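# Stow lit-lamp kits in empty drawers, return signalled kit

## Task

Some or all of the kits on the tray have a lit lamp beside them, and no two lit lamps share a colour. Move every kit with a lit lamp into a drawer that held nothing at the start, with no drawer getting more than one kit, and close all drawers completely. Kits whose lamps are unlit must stay on the tray. After a while the signal tower shows one of the lamp colours. Return to the tray only the kit whose lamp showed that colour, then close all drawers completely once more. Nothing may count as finished if it stays in place only because the robot holds it. At the end, release everything and move the grippers away.

## Robot and tools

Robot: two 7-joint arms, left_arm and right_arm, each ending in a parallel gripper. These names are labels only; they do not match the left or right side of any image. Occasionally a held part may be briefly pulled, or a loose object nudged, by an outside disturbance.

Frame: one shared world frame. Origin on the table surface midway between the arms, +x out across the table, +z up, left_arm on the +y side. Positions are in metres, orientations are quaternions in w,x,y,z order. The reported hand position can be somewhat wrong, especially when the arm is stretched far.

Gripper geometry: fingers point along the gripper's +z and open/close along its y. The reported end_effector_position is the midpoint between the pads when closed. Fingertips extend roughly 33 mm past that point when closed and about 9 mm when fully open, and closing pushes the tips about 24 mm further out, so keep that clearance from surfaces.

Tool execute_actions, argument actions: a list holding zero or one item. Empty list = just read the state. A wait item is {"steps": N} with N up to 300 control steps (each 1/30 s), counted from the previous result; the arms keep chasing the last target meanwhile. A motion item is {"rows": [...], "steps": N} with N up to 15 (default 15); one row is used per step and the final row repeats if rows run out. Optional pictures (boolean) turns camera images on or off for that result. A refused call moves nothing.

Each row is exactly 20 numbers covering both arms, even when only one moves: left_arm first (7 joint targets, then gripper position, force_limit, speed), then right_arm in the same 10-number layout. Joint numbers are absolute target angles in radians, same convention as the Joint positions line, not offsets. Joint order and stated ranges per arm: waist -2.744..2.744, shoulder -1.784..1.784, upper arm roll -2.901..2.901, elbow -3.042..-0.152, forearm roll -2.807..2.807, wrist pitch 0.544..4.517, wrist roll -3.016..3.016. True ends may differ by up to 0.018 rad; a target more than 0.018 rad beyond a stated end, and beyond the current angle, gets the call refused. Targets past the real end are clipped there and a "joint sent to its limit" line may appear (possibly referring to an earlier action); its absence proves nothing.

Gripper numbers, each in [-1, 1], absolute: position +1 = fully open (140 mm), about -0.8 = pads touching, -1 = close until blocked. force_limit: about 14 N at -1, 60 N at 0, 107 N at +1 (for parts up to 40 mm wide). speed: roughly 30 mm/s at -1, 140 at 0, 250 at +1. To keep a gripper unchanged, resend its previous three values; a 0 is a real command.

Motion limits: each joint's sent target stays within a lead of its measured angle (0.248 rad for waist, shoulder, upper arm roll, elbow; 0.677 forearm roll; 0.715 wrist pitch; 1.54 wrist roll), and if the targets would move the hand over 70 mm from where it is, all joints are scaled back. Distant goals therefore take several calls. Arms stop tracking once motion stalls or a step is HELD.

Gripping: close with position -1 and confirm object_status 2. Status codes: 0 moving, 1 blocked while opening, 2 blocked while closing (holding), 3 reached the target or pads met (a thin item might still be held). To squeeze harder while at status 2, raise force_limit and change position by at least 0.01 (e.g. -1 to -0.98). position_measured is in counts: 3 fully open, 230 pads meeting, not linear.

Result lines: state line per arm with end_effector_position and end_effector_quat_wxyz; Joint positions and Joint velocities (rad, rad/s) per arm; Joint torques and External joint torques (estimate of outside load, includes friction and held weight; may say "no reading"); "joint command not followed" means a clearance check altered joint targets; HELD marks steps where your row was partly not sent; MOTOR HOT warns of overheating, OVER-TEMPERATURE FAULT means the arm is braked until cool.

Faults to avoid: a TORQUE FAULT occurs when contact torque reaches a joint limit (waist 35, shoulder 35, upper arm roll 32, elbow 30, forearm roll 12, wrist pitch 12, wrist roll 12 N m); a FORCE FAULT when outside force on the arm, tool or held item reaches 40 N (held weight counts). Either freezes that arm for 10 s and drops the rest of the call. Do not let the arms collide or press on each other. Never push or drop anything off the table. Avoid drops, slips, slams and forceful shoves, e.g. when closing drawers.

Cameras: cam_head_left and cam_head_right (896x504, pinhole with radial distortion), cam_left_wrist and cam_right_wrist (616x616 fisheye). Calibration lines give K, distortion and T_world_to_cam; actual cameras can be off by a couple of degrees and millimetres, and results list changed values.

Tool zoom_image: camera (one of the four names) and region [x0, y0, x1, y1] in that camera's pixels, origin top-left, at most 504x504; returns a closer view of the latest image.

Tool finished_scene: scene = current scene number. Use it only after the drawers are shut, the right kit is back on the tray, and both grippers are open and clear.

Each tool is called after ">>>" in YAML: its name, and indented under it one key for each argument.

## Session

>>> execute_actions:
  actions: []

Scene clock: 0.00 s of 15600.00 s.
left_arm: end_effector_position=(+0.4309, +0.6673, +0.3597) position_measured=3 object_status=3 end_effector_quat_wxyz=(+0.092, +0.914, -0.355, -0.172) | right_arm: end_effector_position=(+0.5271, -0.0817, +0.2502) position_measured=3 object_status=3 end_effector_quat_wxyz=(-0.390, +0.815, -0.409, +0.127)
Joint positions: left_arm=[ 0.48   0.203 -0.008 -1.428  0.146  1.266 -0.326] | right_arm=[ 0.733  0.017 -0.05  -2.264  1.415  2.995 -1.392]
Joint velocities: left_arm=[ 0.    -0.    -0.001 -0.001  0.002 -0.    -0.   ] | right_arm=[ 0.     0.     0.001  0.001 -0.    -0.001 -0.001]
Joint torques (N m, as the joint torque sensors report them, + toward a larger angle): no reading
External joint torques (N m, as the arm's controller estimates them; a push from outside toward a larger angle lowers the number): no reading

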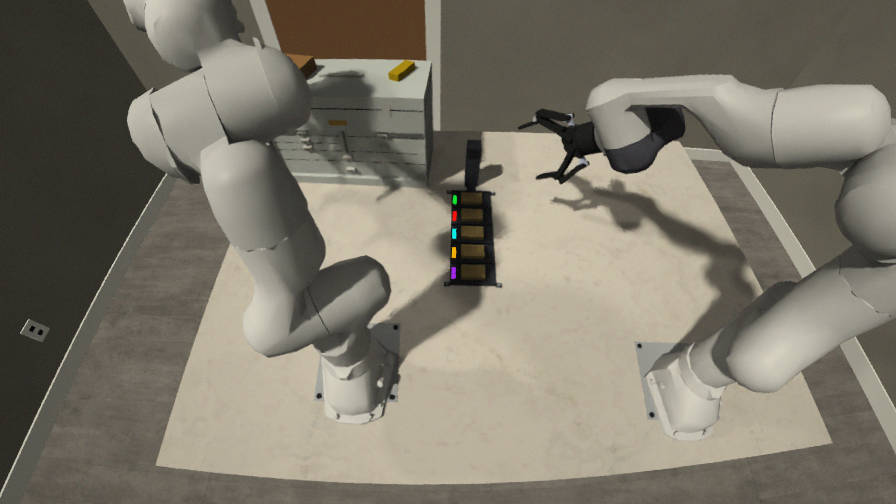

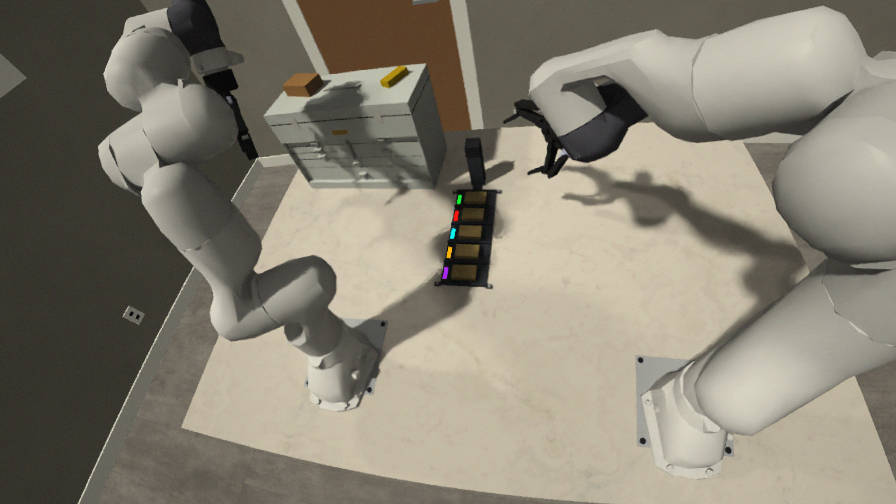

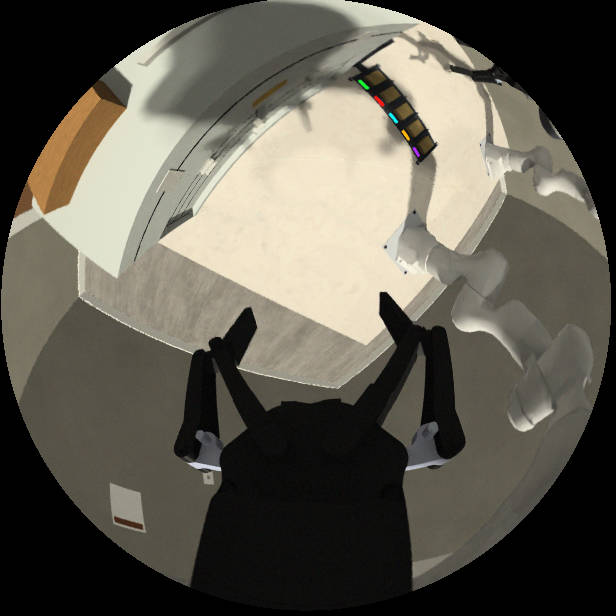

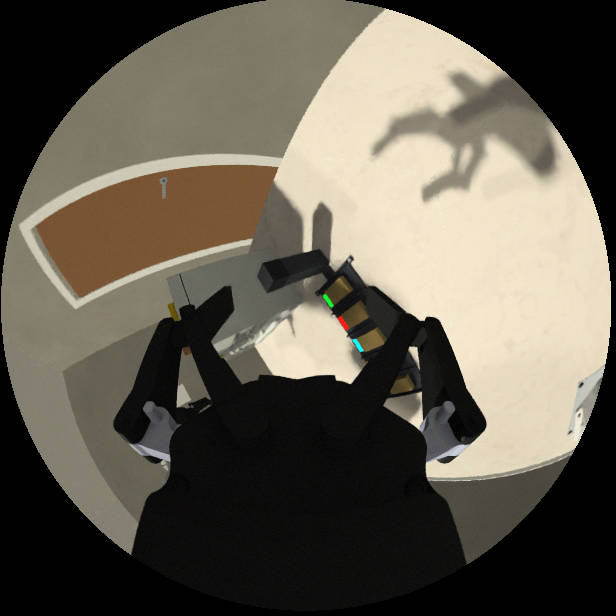

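>>> zoom_image:
  camera: "cam_head_right"
  region: [250, 50, 530, 300]

>>> zoom_image:
  camera: "cam_head_left"
  region: [250, 50, 530, 300]

Region (250, 50, 530, 300) of cam_head_right's 896x504 image, scaled by 1.800, with more detail than that image has; it fills the top 450 rows of this view, and the rest is white.

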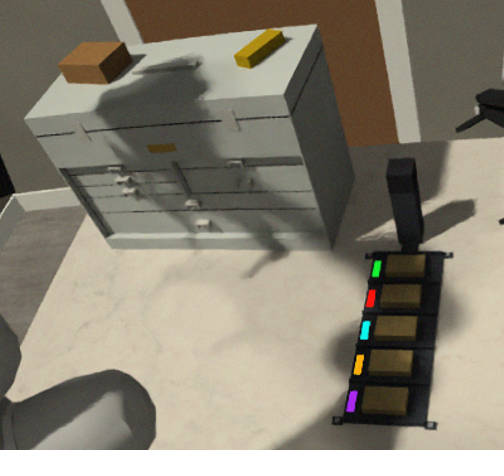

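Region (250, 50, 530, 300) of cam_head_left's 896x504 image, scaled by 1.800, with more detail than that image has; it fills the top 450 rows of this view, and the rest is white.

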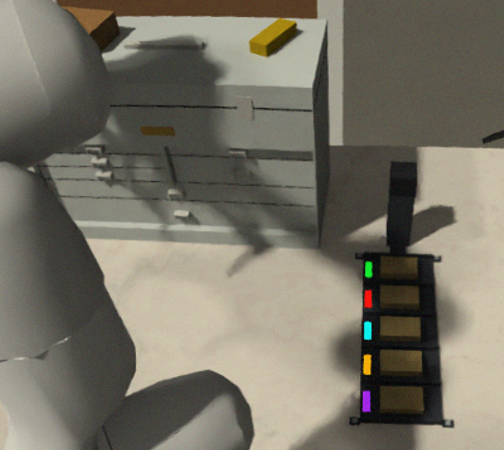

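>>> execute_actions:
  actions:
    - {"rows":[[0.1,-0.424,0,-2.913,0,2.93,1.67,1,0,0,0.733,0.017,-0.05,-2.264,1.415,2.995,-1.392,1,0,0]]}
  pictures: false

>>> execute_actions:
  actions:
    - {"steps":90}

Scene clock: 84.03 s of 15600.00 s.
left_arm: end_effector_position=(+0.5693, +0.5212, +0.4107) position_measured=3 object_status=3 end_effector_quat_wxyz=(+0.100, -0.627, +0.772, -0.024) | right_arm: end_effector_position=(+0.5271, -0.0817, +0.2502) position_measured=3 object_status=3 end_effector_quat_wxyz=(-0.390, +0.815, -0.409, +0.127)
Joint positions: left_arm=[ 0.192 -0.148 -0.002 -1.81   0.051  1.861  0.401] | right_arm=[ 0.733  0.017 -0.05  -2.264  1.415  2.995 -1.392]
Joint velocities: left_arm=[-0.372 -0.844 -0.033 -0.819 -0.126  1.314  1.478] | right_arm=[-0.    -0.002 -0.     0.002  0.    -0.001 -0.001]
Joint torques (N m, as the joint torque sensors report them, + toward a larger angle): left_arm=[  1.81 -24.86   1.25  24.98   0.61   4.3    0.84] | right_arm=[  0.47 -32.53  -1.21  23.31  -1.63   1.66   0.05]
External joint torques (N m, as the arm's controller estimates them; a push from outside toward a larger angle lowers the number): left_arm=[-1.8  -1.56 -2.48 -1.8  -0.57  1.    0.89] | right_arm=[ 0.43 -1.44 -1.19  0.52 -0.08 -0.07  0.09]
Steps of this call (steps 1 to 90: nothing new was sent; then 80.53 s passed at rest; steps 91 to 105: all 15 steps of this action). Readings (joint positions | what the end effector reports):
91: left_arm=[0.469 0.189 -0.000 -1.452 0.138 1.300 -0.283] | right_arm=[0.733 0.017 -0.050 -2.264 1.415 2.995 -1.392] | left_arm position_measured=3 object_status=3 | right_arm position_measured=3 object_status=3
92: left_arm=[0.452 0.170 0.004 -1.477 0.130 1.336 -0.237] | right_arm=[0.733 0.017 -0.050 -2.264 1.415 2.995 -1.392] | left_arm position_measured=3 object_status=3 | right_arm position_measured=3 object_status=3
94: left_arm=[0.411 0.127 0.005 -1.525 0.115 1.408 -0.145] | right_arm=[0.733 0.017 -0.050 -2.264 1.415 2.995 -1.392] | left_arm position_measured=3 object_status=3 | right_arm position_measured=3 object_status=3
98: left_arm=[0.320 0.038 0.004 -1.617 0.088 1.556 0.040] | right_arm=[0.733 0.017 -0.050 -2.264 1.415 2.995 -1.392] | left_arm position_measured=3 object_status=3 | right_arm position_measured=3 object_status=3
105: the state above

Scene clock: 94.53 s of 15600.00 s.
left_arm: end_effector_position=(+0.5924, +0.4594, +0.3388) position_measured=3 object_status=3 end_effector_quat_wxyz=(+0.331, -0.226, +0.915, -0.041) | right_arm: end_effector_position=(+0.5271, -0.0817, +0.2502) position_measured=3 object_status=3 end_effector_quat_wxyz=(-0.390, +0.815, -0.409, +0.127)
Joint positions: left_arm=[ 0.104 -0.425 -0.001 -2.528  0.001  2.785  1.203] | right_arm=[ 0.733  0.017 -0.05  -2.264  1.415  2.995 -1.392]
Joint velocities: left_arm=[-0.001  0.    -0.001 -0.001 -0.    -0.001  0.   ] | right_arm=[-0.    -0.    -0.001 -0.    -0.001  0.001 -0.001]
Joint torques (N m, as the joint torque sensors report them, + toward a larger angle): left_arm=[ -0.45 -15.57   0.07  23.81   1.31   2.87   0.09] | right_arm=[  0.22 -32.29  -1.11  22.73  -1.62   1.63  -0.01]
External joint torques (N m, as the arm's controller estimates them; a push from outside toward a larger angle lowers the number): left_arm=[-0.44  1.82  0.44 -0.69  0.62 -0.5   0.11] | right_arm=[ 0.33 -1.35 -0.93  0.04 -0.09 -0.11  0.03]
FORCE FAULT: contact force on the left arm reached its limit, and that arm stopped for 10 seconds. The contact can be on any part of that arm, not only on its tool. That arm's remaining commands of this call were not run. That arm holds still and accepts commands again. Move the arm away from the contact; if what it grips holds it there, let go first. Pushing or pulling that hard again can fault the arm again.
The stop of the left arm began at step 15 of this call (marked STOPPED below). From that step on that arm followed nothing that you had sent. Nothing is kept back now, and the robot has no last target.
Steps of this call (steps 1 to 90: the robot went on to your last target; steps 91 to 315: the stop continued). Readings (joint positions | what the end effector reports):
1: left_arm=[0.180 -0.178 -0.002 -1.840 0.047 1.910 0.451] | right_arm=[0.733 0.017 -0.050 -2.264 1.415 2.995 -1.392] | left_arm position_measured=3 object_status=3 | right_arm position_measured=3 object_status=3
2: left_arm=[0.169 -0.209 -0.002 -1.871 0.043 1.959 0.500] | right_arm=[0.733 0.017 -0.050 -2.264 1.415 2.995 -1.392] | left_arm position_measured=3 object_status=3 | right_arm position_measured=3 object_status=3
4: left_arm=[0.151 -0.269 -0.003 -1.938 0.035 2.071 0.603] | right_arm=[0.733 0.017 -0.050 -2.264 1.415 2.995 -1.392] | left_arm position_measured=3 object_status=3 | right_arm position_measured=3 object_status=3
8: left_arm=[0.121 -0.377 -0.002 -2.131 0.020 2.398 0.865] | right_arm=[0.733 0.017 -0.050 -2.264 1.415 2.995 -1.392] | left_arm position_measured=3 object_status=3 | right_arm position_measured=3 object_status=3
15: left_arm=[0.104 -0.429 -0.001 -2.532 0.001 2.786 1.203] | right_arm=[0.733 0.017 -0.050 -2.264 1.415 2.995 -1.392] | left_arm position_measured=3 object_status=3 | right_arm position_measured=3 object_status=3 STOPPED (the left arm)
315: the state above
camera_calibration (this result's frames):
cam_left_wrist: T_world_to_cam=[[-0.237862, 0.95601, -0.17166, -0.23194], [0.394997, 0.256667, 0.8821, -0.637717], [0.887355, 0.142013, -0.438672, -0.251688], [0, 0, 0, 1]] pos_world=[0.420063, 0.421161, 0.412307]
cam_right_wrist: T_world_to_cam=[[-0.57677, -0.368073, -0.729287, 0.453508], [-0.783643, 0.501451, 0.366674, 0.353613], [0.230738, 0.782987, -0.57766, 0.263127], [0, 0, 0, 1]] pos_world=[0.477962, -0.216421, 0.353074]

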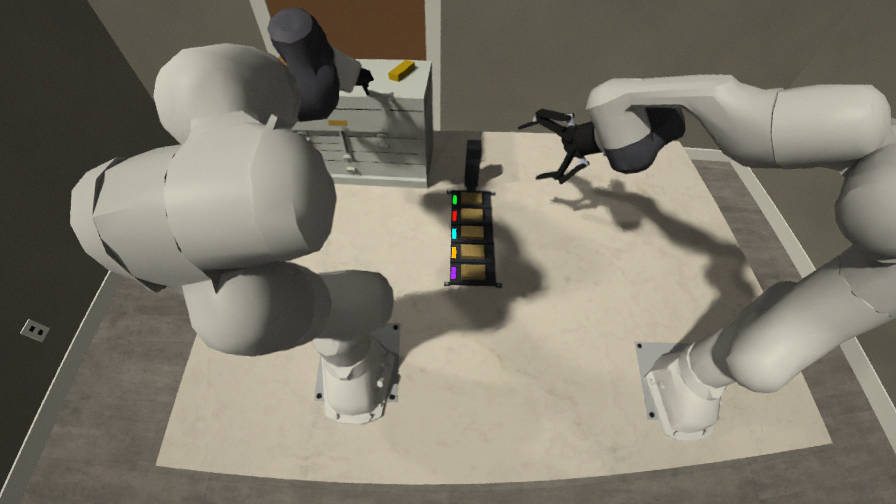

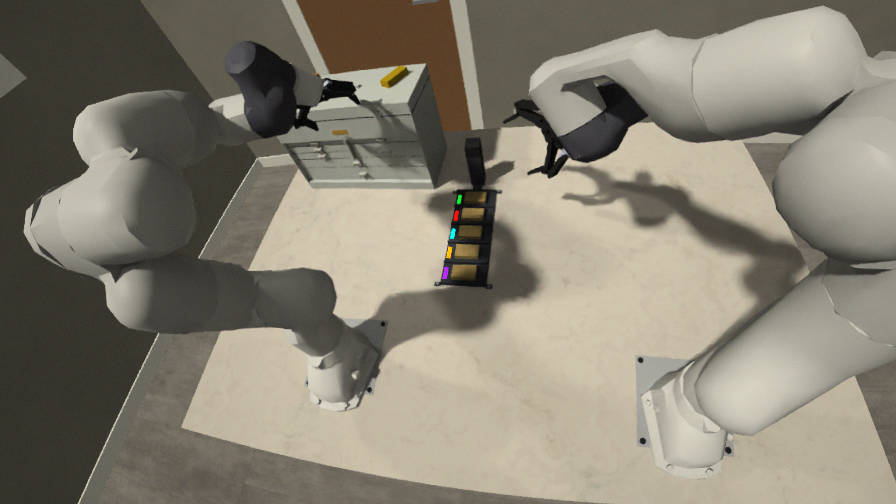

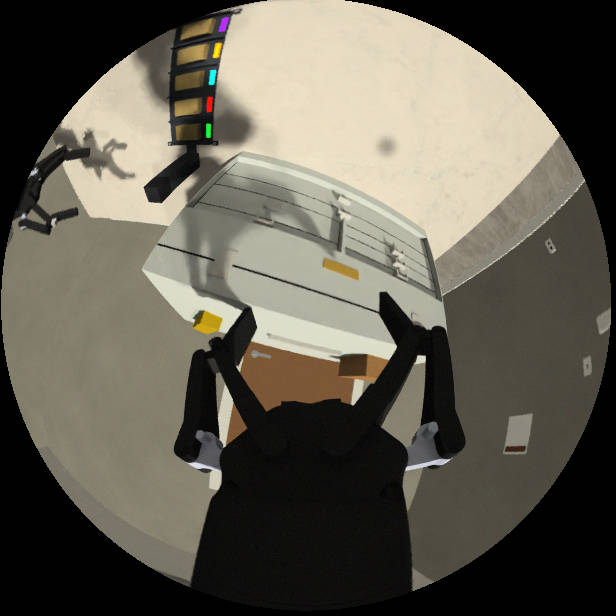

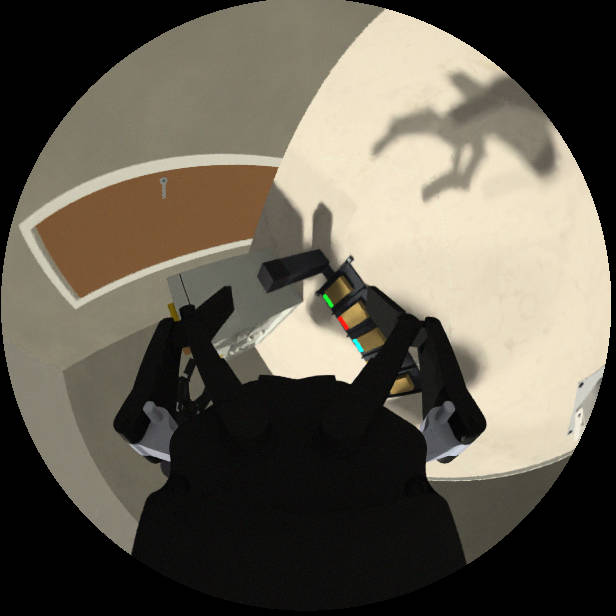

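>>> execute_actions:
  actions:
    - {"rows":[[0.1,-0.75,0,-2.528,0,2.785,1.67,1,0,0,0.733,0.017,-0.05,-2.264,1.415,2.995,-1.392,1,0,0]]}
  pictures: false

>>> execute_actions:
  actions:
    - {"rows":[[0.1,-0.75,0,-2.528,0,2.2,1.67,1,0,0,0.733,0.017,-0.05,-2.264,1.415,2.995,-1.392,1,0,0]]}
  pictures: false

>>> execute_actions:
  actions:
    - {"rows":[[0.1,-0.6,0,-2.913,0,2.5,1.67,1,0,0,0.733,0.017,-0.05,-2.264,1.415,2.995,-1.392,1,0,0]]}
  pictures: false

>>> execute_actions:
  actions:
    - {"rows":[[0.1,-0.424,0,-2.913,0,2.93,1.67,1,0,0,0.733,0.017,-0.05,-2.264,1.415,2.995,-1.392,1,0,0]]}
  pictures: false

>>> execute_actions:
  actions:
    - {"steps":20}

Scene clock: 118.63 s of 15600.00 s.
left_arm: end_effector_position=(+0.5605, +0.4549, +0.5298) position_measured=3 object_status=3 end_effector_quat_wxyz=(+0.484, -0.065, +0.872, +0.021) | right_arm: end_effector_position=(+0.5271, -0.0817, +0.2502) position_measured=3 object_status=3 end_effector_quat_wxyz=(-0.390, +0.815, -0.409, +0.127)
Joint positions: left_arm=[ 0.103 -0.75  -0.001 -2.524  0.001  2.786  1.538] | right_arm=[ 0.733  0.017 -0.05  -2.264  1.415  2.995 -1.392]
Joint velocities: left_arm=[ 0.001  0.     0.    -0.039  0.001 -0.     0.417] | right_arm=[ 0.001  0.001  0.    -0.001 -0.    -0.001  0.001]
Joint torques (N m, as the joint torque sensors report them, + toward a larger angle): left_arm=[-2.46 -6.68  0.2  23.93  0.73  3.34  0.49] | right_arm=[  0.25 -32.72  -1.24  23.27  -1.64   1.65   0.05]
External joint torques (N m, as the arm's controller estimates them; a push from outside toward a larger angle lowers the number): left_arm=[-2.5   0.67  0.77 -1.52 -0.07  0.05  0.52] | right_arm=[ 0.06 -1.92 -1.36  0.64 -0.1  -0.05  0.09]
Steps of this call (steps 1 to 90: nothing new was sent; then 20.60 s passed at rest; steps 91 to 105: all 15 steps of this action). Readings (joint positions | what the end effector reports):
91: left_arm=[0.104 -0.443 -0.001 -2.536 0.001 2.782 1.225] | right_arm=[0.733 0.017 -0.050 -2.264 1.415 2.995 -1.392] | left_arm position_measured=3 object_status=3 | right_arm position_measured=3 object_status=3
92: left_arm=[0.104 -0.475 -0.001 -2.540 0.001 2.780 1.246] | right_arm=[0.733 0.017 -0.050 -2.264 1.415 2.995 -1.392] | left_arm position_measured=3 object_status=3 | right_arm position_measured=3 object_status=3
94: left_arm=[0.104 -0.547 -0.001 -2.538 0.001 2.780 1.286] | right_arm=[0.733 0.017 -0.050 -2.264 1.415 2.995 -1.392] | left_arm position_measured=3 object_status=3 | right_arm position_measured=3 object_status=3
98: left_arm=[0.104 -0.690 -0.001 -2.530 0.001 2.781 1.393] | right_arm=[0.733 0.017 -0.050 -2.264 1.415 2.995 -1.392] | left_arm position_measured=3 object_status=3 | right_arm position_measured=3 object_status=3
105: the state above

Scene clock: 119.13 s of 15600.00 s.
left_arm: end_effector_position=(+0.4742, +0.4451, +0.3853) position_measured=3 object_status=3 end_effector_quat_wxyz=(+0.247, -0.031, +0.968, +0.022) | right_arm: end_effector_position=(+0.5271, -0.0817, +0.2502) position_measured=3 object_status=3 end_effector_quat_wxyz=(-0.390, +0.815, -0.409, +0.127)
Joint positions: left_arm=[ 0.103 -0.751 -0.001 -2.528  0.001  2.277  1.623] | right_arm=[ 0.733  0.017 -0.05  -2.264  1.415  2.995 -1.392]
Joint velocities: left_arm=[-0.001 -0.002  0.    -0.001  0.002 -0.449  0.134] | right_arm=[ 0.    -0.001 -0.001 -0.    -0.     0.001 -0.   ]
Joint torques (N m, as the joint torque sensors report them, + toward a larger angle): left_arm=[-2.67 -6.61  1.15 24.32  0.86  2.75  0.51] | right_arm=[  0.63 -32.79  -0.8   22.86  -1.6    1.65   0.05]
External joint torques (N m, as the arm's controller estimates them; a push from outside toward a larger angle lowers the number): left_arm=[-2.66  1.36  1.79 -1.59  0.04 -0.74  0.53] | right_arm=[ 0.69 -1.79 -0.69  0.17 -0.07 -0.09  0.09]
Steps of this call (steps 1 to 15: all 15 steps of this action). Readings (joint positions | what the end effector reports):
1: left_arm=[0.103 -0.751 -0.001 -2.522 0.001 2.751 1.543] | right_arm=[0.733 0.017 -0.050 -2.264 1.415 2.995 -1.392] | left_arm position_measured=3 object_status=3 | right_arm position_measured=3 object_status=3
2: left_arm=[0.103 -0.752 -0.001 -2.522 0.001 2.713 1.547] | right_arm=[0.733 0.017 -0.050 -2.264 1.415 2.995 -1.392] | left_arm position_measured=3 object_status=3 | right_arm position_measured=3 object_status=3
4: left_arm=[0.103 -0.752 -0.001 -2.523 0.001 2.635 1.557] | right_arm=[0.733 0.017 -0.050 -2.264 1.415 2.995 -1.392] | left_arm position_measured=3 object_status=3 | right_arm position_measured=3 object_status=3
8: left_arm=[0.103 -0.752 -0.001 -2.524 0.001 2.481 1.580] | right_arm=[0.733 0.017 -0.050 -2.264 1.415 2.995 -1.392] | left_arm position_measured=3 object_status=3 | right_arm position_measured=3 object_status=3
15: the state above

Scene clock: 119.63 s of 15600.00 s.
left_arm: end_effector_position=(+0.3710, +0.4331, +0.1401) position_measured=3 object_status=3 end_effector_quat_wxyz=(+0.075, -0.018, +0.997, +0.008) | right_arm: end_effector_position=(+0.5271, -0.0817, +0.2502) position_measured=3 object_status=3 end_effector_quat_wxyz=(-0.390, +0.815, -0.409, +0.127)
Joint positions: left_arm=[ 0.103 -0.599 -0.001 -2.911  0.001  2.463  1.649] | right_arm=[ 0.733  0.017 -0.05  -2.264  1.415  2.995 -1.392]
Joint velocities: left_arm=[ 0.001 -0.001  0.001 -0.037 -0.001  0.188  0.046] | right_arm=[-0.002  0.     0.001 -0.     0.     0.001  0.   ]
Joint torques (N m, as the joint torque sensors report them, + toward a larger angle): left_arm=[ -2.23 -10.15   0.65  22.1    0.61   3.73   0.32] | right_arm=[  0.52 -32.34  -1.08  23.13  -1.65   1.65   0.04]
External joint torques (N m, as the arm's controller estimates them; a push from outside toward a larger angle lowers the number): left_arm=[-2.22  0.62  1.18 -1.86 -0.03  0.73  0.33] | right_arm=[ 0.55 -1.51 -1.    0.49 -0.12 -0.08  0.08]
Steps of this call (steps 1 to 15: all 15 steps of this action). Readings (joint positions | what the end effector reports):
1: left_arm=[0.103 -0.746 -0.001 -2.544 0.001 2.295 1.624] | right_arm=[0.733 0.017 -0.050 -2.264 1.415 2.995 -1.392] | left_arm position_measured=3 object_status=3 | right_arm position_measured=3 object_status=3
2: left_arm=[0.103 -0.733 -0.001 -2.571 0.001 2.311 1.626] | right_arm=[0.733 0.017 -0.050 -2.264 1.415 2.995 -1.392] | left_arm position_measured=3 object_status=3 | right_arm position_measured=3 object_status=3
4: left_arm=[0.103 -0.700 -0.001 -2.634 0.001 2.338 1.628] | right_arm=[0.733 0.017 -0.050 -2.264 1.415 2.995 -1.392] | left_arm position_measured=3 object_status=3 | right_arm position_measured=3 object_status=3
8: left_arm=[0.103 -0.648 -0.001 -2.775 0.001 2.388 1.634] | right_arm=[0.733 0.017 -0.050 -2.264 1.415 2.995 -1.392] | left_arm position_measured=3 object_status=3 | right_arm position_measured=3 object_status=3
15: the state above

Scene clock: 120.13 s of 15600.00 s.
left_arm: end_effector_position=(+0.4587, +0.4431, +0.1437) position_measured=3 object_status=3 end_effector_quat_wxyz=(+0.204, -0.013, +0.979, +0.021) | right_arm: end_effector_position=(+0.5271, -0.0817, +0.2502) position_measured=3 object_status=3 end_effector_quat_wxyz=(-0.390, +0.815, -0.409, +0.127)
Joint positions: left_arm=[ 0.103 -0.426 -0.001 -2.914  0.001  2.9    1.66 ] | right_arm=[ 0.733  0.017 -0.05  -2.264  1.415  2.995 -1.392]
Joint velocities: left_arm=[ 0.     0.    -0.     0.     0.001  0.158  0.01 ] | right_arm=[ 0.001  0.001 -0.002 -0.    -0.    -0.     0.001]
Joint torques (N m, as the joint torque sensors report them, + toward a larger angle): left_arm=[ -1.99 -12.29   0.3   21.32   0.39   3.89   0.38] | right_arm=[  0.33 -32.61  -1.34  23.06  -1.62   1.65   0.04]
External joint torques (N m, as the arm's controller estimates them; a push from outside toward a larger angle lowers the number): left_arm=[-1.99  1.25  0.68  0.71 -0.11  0.77  0.39] | right_arm=[ 0.37 -1.84 -1.24  0.46 -0.09 -0.07  0.08]
Steps of this call (steps 1 to 15: all 15 steps of this action). Readings (joint positions | what the end effector reports):
1: left_arm=[0.103 -0.573 -0.001 -2.910 0.001 2.520 1.650] | right_arm=[0.733 0.017 -0.050 -2.264 1.415 2.995 -1.392] | left_arm position_measured=3 object_status=3 | right_arm position_measured=3 object_status=3
2: left_arm=[0.103 -0.532 -0.001 -2.907 0.001 2.586 1.651] | right_arm=[0.733 0.017 -0.050 -2.264 1.415 2.995 -1.392] | left_arm position_measured=3 object_status=3 | right_arm position_measured=3 object_status=3
4: left_arm=[0.103 -0.467 -0.001 -2.911 0.001 2.696 1.654] | right_arm=[0.733 0.017 -0.050 -2.264 1.415 2.995 -1.392] | left_arm position_measured=3 object_status=3 | right_arm position_measured=3 object_status=3
8: left_arm=[0.103 -0.430 -0.001 -2.914 0.001 2.821 1.657] | right_arm=[0.733 0.017 -0.050 -2.264 1.415 2.995 -1.392] | left_arm position_measured=3 object_status=3 | right_arm position_measured=3 object_status=3
15: the state above

Scene clock: 120.80 s of 15600.00 s.
left_arm: end_effector_position=(+0.4649, +0.4438, +0.1489) position_measured=3 object_status=3 end_effector_quat_wxyz=(+0.216, -0.011, +0.976, +0.023) | right_arm: end_effector_position=(+0.5271, -0.0817, +0.2502) position_measured=3 object_status=3 end_effector_quat_wxyz=(-0.390, +0.815, -0.409, +0.127)
Joint positions: left_arm=[ 0.103 -0.426 -0.001 -2.914  0.001  2.925  1.663] | right_arm=[ 0.733  0.017 -0.05  -2.264  1.415  2.995 -1.392]
Joint velocities: left_arm=[ 0.001 -0.    -0.001 -0.     0.001  0.003  0.002] | right_arm=[-0.     0.001 -0.     0.    -0.001  0.001  0.001]
Joint torques (N m, as the joint torque sensors report them, + toward a larger angle): left_arm=[ -2.39 -12.28   0.38  20.53   0.48   4.08   0.35] | right_arm=[  0.29 -32.66  -0.91  23.57  -1.64   1.63   0.05]
External joint torques (N m, as the arm's controller estimates them; a push from outside toward a larger angle lowers the number): left_arm=[-2.4   1.29  0.75 -0.19 -0.02  0.88  0.36] | right_arm=[ 0.33 -1.74 -0.82  0.86 -0.1  -0.1   0.09]
Steps of this call (steps 1 to 20: the robot went on to your last target). Readings (joint positions | what the end effector reports):
1: left_arm=[0.103 -0.426 -0.001 -2.914 0.001 2.905 1.661] | right_arm=[0.733 0.017 -0.050 -2.264 1.415 2.995 -1.392] | left_arm position_measured=3 object_status=3 | right_arm position_measured=3 object_status=3
2: left_arm=[0.103 -0.426 -0.001 -2.914 0.001 2.909 1.661] | right_arm=[0.733 0.017 -0.050 -2.264 1.415 2.995 -1.392] | left_arm position_measured=3 object_status=3 | right_arm position_measured=3 object_status=3
4: left_arm=[0.103 -0.426 -0.001 -2.914 0.001 2.914 1.661] | right_arm=[0.733 0.017 -0.050 -2.264 1.415 2.995 -1.392] | left_arm position_measured=3 object_status=3 | right_arm position_measured=3 object_status=3
8: left_arm=[0.103 -0.426 -0.001 -2.914 0.001 2.921 1.662] | right_arm=[0.733 0.017 -0.050 -2.264 1.415 2.995 -1.392] | left_arm position_measured=3 object_status=3 | right_arm position_measured=3 object_status=3
20: the state above
camera_calibration (this result's frames):
cam_left_wrist: T_world_to_cam=[[0.136143, 0.989123, 0.0556827, -0.502324], [0.643257, -0.131005, 0.754359, -0.340153], [0.753449, -0.0668824, -0.654096, -0.0326597], [0, 0, 0, 1]] pos_world=[0.311801, 0.450115, 0.263206]
cam_right_wrist: T_world_to_cam=[[-0.57677, -0.368073, -0.729287, 0.453508], [-0.783643, 0.501451, 0.366674, 0.353613], [0.230738, 0.782987, -0.57766, 0.263127], [0, 0, 0, 1]] pos_world=[0.477962, -0.216421, 0.353074]

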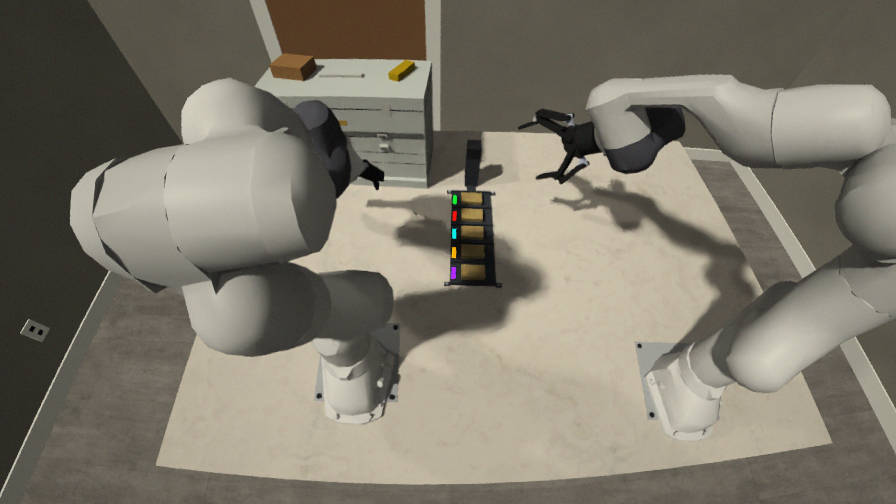

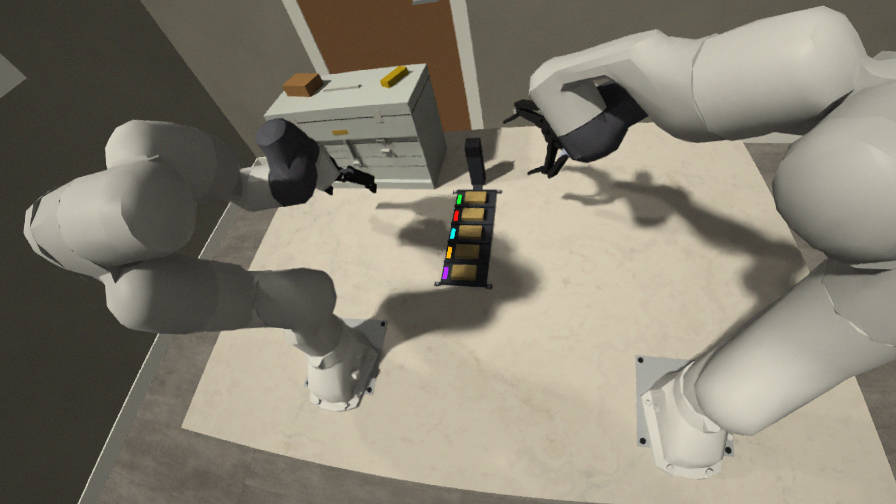

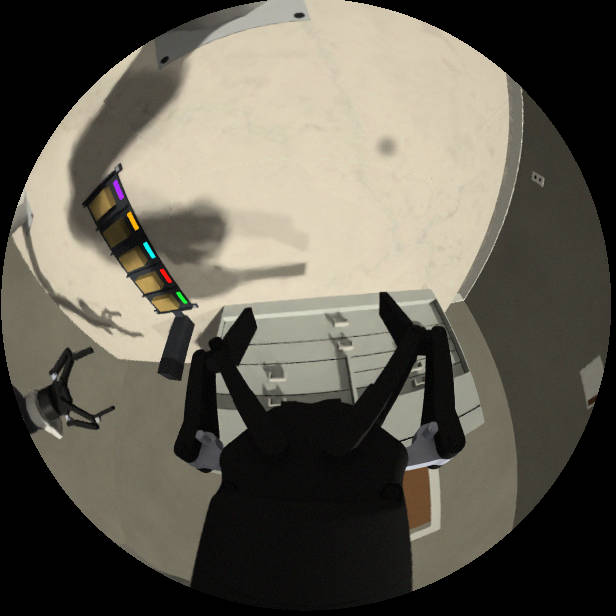

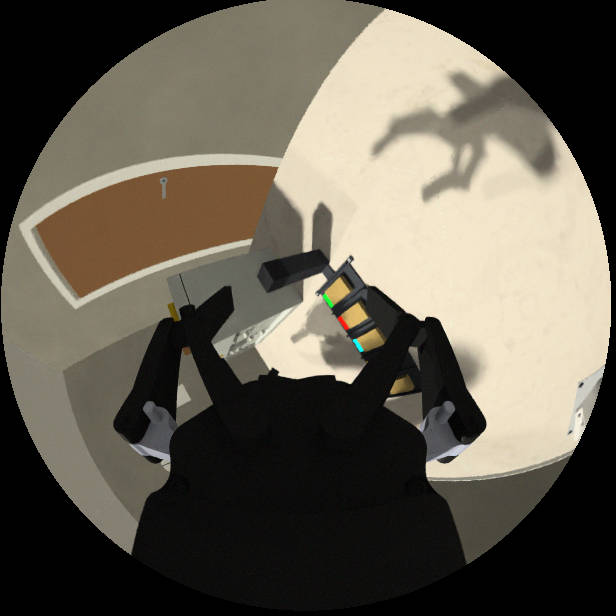

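Tilt up further for a better view.

>>> execute_actions:
  actions:
    - {"rows":[[0.1,-0.5,0,-2.98,0,3.2,1.67,1,0,0,0.733,0.017,-0.05,-2.264,1.415,2.995,-1.392,1,0,0]]}
  pictures: false

>>> execute_actions:
  actions:
    - {"steps":20}

>>> zoom_image:
  camera: "cam_left_wrist"
  region: [180, 200, 500, 420]

Scene clock: 128.27 s of 15600.00 s.
left_arm: end_effector_position=(+0.5020, +0.4479, +0.2113) position_measured=3 object_status=3 end_effector_quat_wxyz=(+0.342, -0.011, +0.939, +0.036) | right_arm: end_effector_position=(+0.5271, -0.0817, +0.2502) position_measured=3 object_status=3 end_effector_quat_wxyz=(-0.390, +0.815, -0.409, +0.127)
Joint positions: left_arm=[ 0.103 -0.498 -0.001 -2.978  0.001  3.182  1.663] | right_arm=[ 0.733  0.017 -0.05  -2.264  1.415  2.995 -1.392]
Joint velocities: left_arm=[ 0.    -0.002 -0.001 -0.003 -0.001  0.085 -0.001] | right_arm=[ 0.001 -0.001 -0.001 -0.001 -0.     0.     0.   ]
Joint torques (N m, as the joint torque sensors report them, + toward a larger angle): left_arm=[ -2.4  -12.66   0.01  19.55   0.43   4.11   0.41] | right_arm=[  0.25 -32.85  -1.11  22.97  -1.63   1.65   0.02]
External joint torques (N m, as the arm's controller estimates them; a push from outside toward a larger angle lowers the number): left_arm=[-2.4  -1.26  0.45 -1.46 -0.07  0.75  0.43] | right_arm=[ 0.18 -1.93 -1.12  0.34 -0.1  -0.07  0.06]
Steps of this call (steps 1 to 15: the robot went on to your last target; steps 16 to 90: nothing new was sent; then 3.97 s passed at rest; steps 91 to 105: all 15 steps of this action). Readings (joint positions | what the end effector reports):
91: left_arm=[0.103 -0.440 -0.001 -2.931 0.001 2.967 1.663] | right_arm=[0.733 0.017 -0.050 -2.264 1.415 2.995 -1.392] | left_arm position_measured=3 object_status=3 | right_arm position_measured=3 object_status=3
92: left_arm=[0.103 -0.459 -0.001 -2.949 0.001 3.008 1.663] | right_arm=[0.733 0.017 -0.050 -2.264 1.415 2.995 -1.392] | left_arm position_measured=3 object_status=3 | right_arm position_measured=3 object_status=3
94: left_arm=[0.103 -0.483 -0.001 -2.966 0.001 3.070 1.663] | right_arm=[0.733 0.017 -0.050 -2.264 1.415 2.995 -1.392] | left_arm position_measured=3 object_status=3 | right_arm position_measured=3 object_status=3
98: left_arm=[0.103 -0.497 -0.001 -2.975 0.001 3.140 1.663] | right_arm=[0.733 0.017 -0.050 -2.264 1.415 2.995 -1.392] | left_arm position_measured=3 object_status=3 | right_arm position_measured=3 object_status=3
105: the state above

Scene clock: 128.93 s of 15600.00 s.
left_arm: end_effector_position=(+0.5043, +0.4482, +0.2148) position_measured=3 object_status=3 end_effector_quat_wxyz=(+0.348, -0.010, +0.937, +0.037) | right_arm: end_effector_position=(+0.5271, -0.0817, +0.2502) position_measured=3 object_status=3 end_effector_quat_wxyz=(-0.390, +0.815, -0.409, +0.127)
Joint positions: left_arm=[ 0.103 -0.498 -0.001 -2.978  0.001  3.196  1.663] | right_arm=[ 0.733  0.017 -0.05  -2.264  1.415  2.995 -1.392]
Joint velocities: left_arm=[ 0.     0.    -0.001  0.001 -0.     0.001 -0.001] | right_arm=[-0.     0.001 -0.     0.    -0.     0.     0.   ]
Joint torques (N m, as the joint torque sensors report them, + toward a larger angle): left_arm=[ -2.03 -12.53   0.15  19.43   0.45   4.25   0.32] | right_arm=[  0.52 -32.93  -0.95  23.    -1.62   1.69   0.03]
External joint torques (N m, as the arm's controller estimates them; a push from outside toward a larger angle lowers the number): left_arm=[-2.02 -1.14  0.6  -1.62 -0.06  0.86  0.33] | right_arm=[ 0.58 -2.07 -0.84  0.34 -0.09 -0.04  0.07]
Steps of this call (steps 1 to 20: the robot went on to your last target). Readings (joint positions | what the end effector reports):
1: left_arm=[0.103 -0.498 -0.001 -2.978 0.001 3.185 1.663] | right_arm=[0.733 0.017 -0.050 -2.264 1.415 2.995 -1.392] | left_arm position_measured=3 object_status=3 | right_arm position_measured=3 object_status=3
2: left_arm=[0.103 -0.498 -0.001 -2.978 0.001 3.187 1.663] | right_arm=[0.733 0.017 -0.050 -2.264 1.415 2.995 -1.392] | left_arm position_measured=3 object_status=3 | right_arm position_measured=3 object_status=3
4: left_arm=[0.103 -0.498 -0.001 -2.978 0.001 3.190 1.663] | right_arm=[0.733 0.017 -0.050 -2.264 1.415 2.995 -1.392] | left_arm position_measured=3 object_status=3 | right_arm position_measured=3 object_status=3
8: left_arm=[0.103 -0.498 -0.001 -2.978 0.001 3.193 1.663] | right_arm=[0.733 0.017 -0.050 -2.264 1.415 2.995 -1.392] | left_arm position_measured=3 object_status=3 | right_arm position_measured=3 object_status=3
20: the state above
camera_calibration (this result's frames):
cam_left_wrist: T_world_to_cam=[[0.112235, 0.986136, 0.122225, -0.516602], [0.413955, -0.158222, 0.896441, -0.31731], [0.903352, -0.0500166, -0.425974, -0.151056], [0, 0, 0, 1]] pos_world=[0.32579, 0.45168, 0.283246]
cam_right_wrist: T_world_to_cam=[[-0.57677, -0.368073, -0.729287, 0.453508], [-0.783643, 0.501451, 0.366674, 0.353613], [0.230738, 0.782987, -0.57766, 0.263127], [0, 0, 0, 1]] pos_world=[0.477962, -0.216421, 0.353074]

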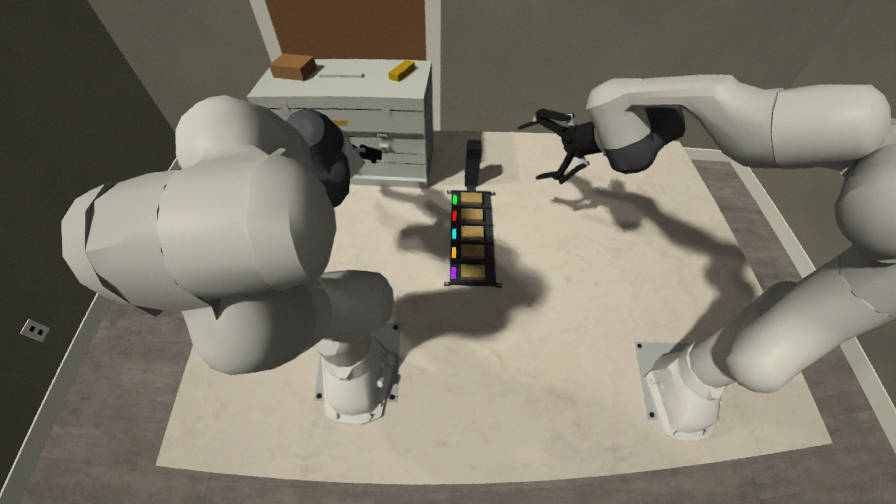

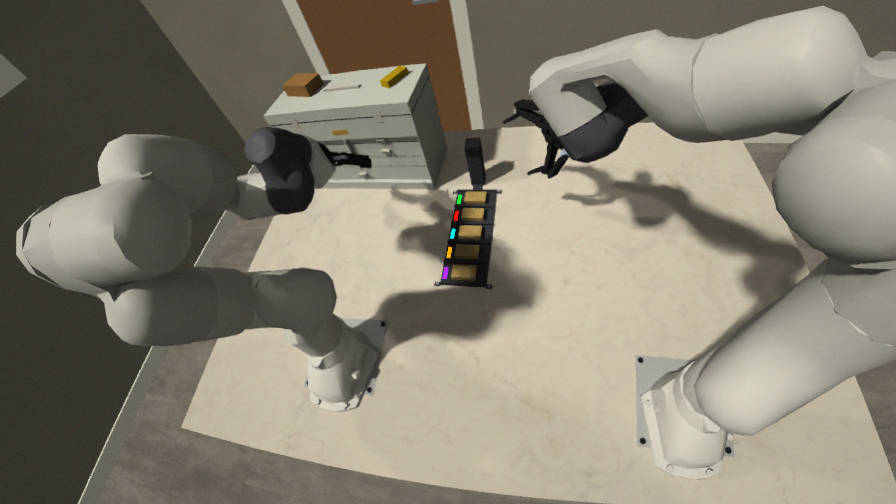

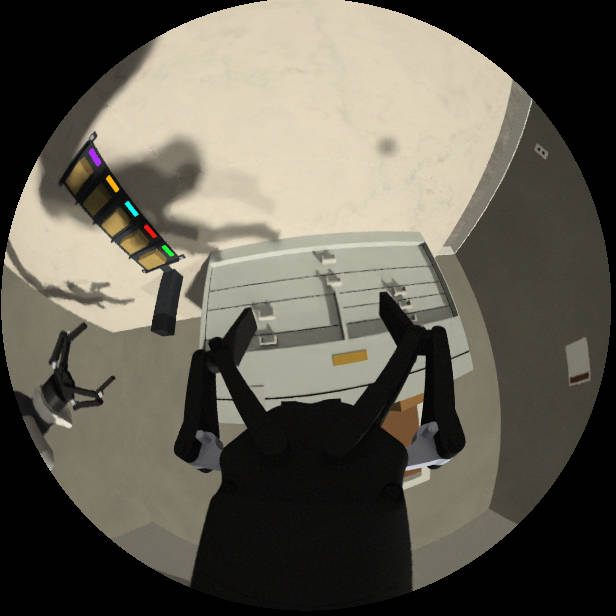

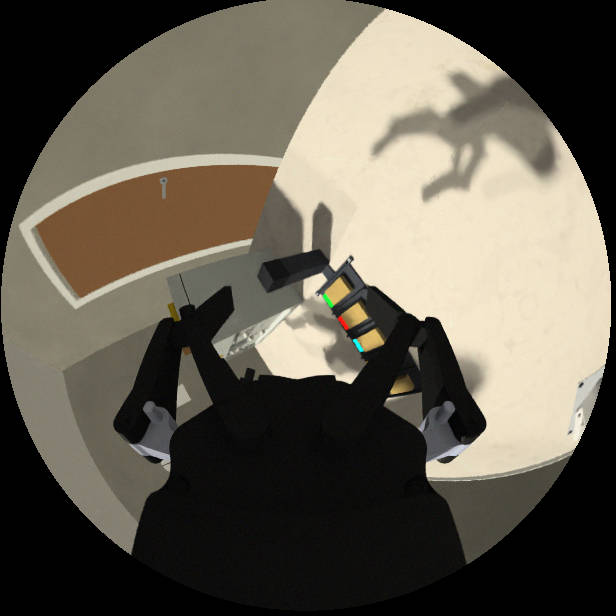

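Region (180, 200, 500, 420) of cam_left_wrist's 616x616 image, scaled by 1.575, with more detail than that image has; it fills the top 346 rows of this view, and the rest is white.

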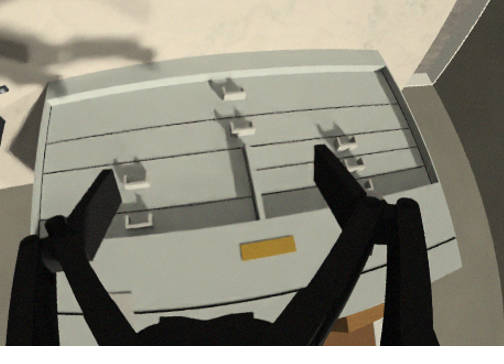

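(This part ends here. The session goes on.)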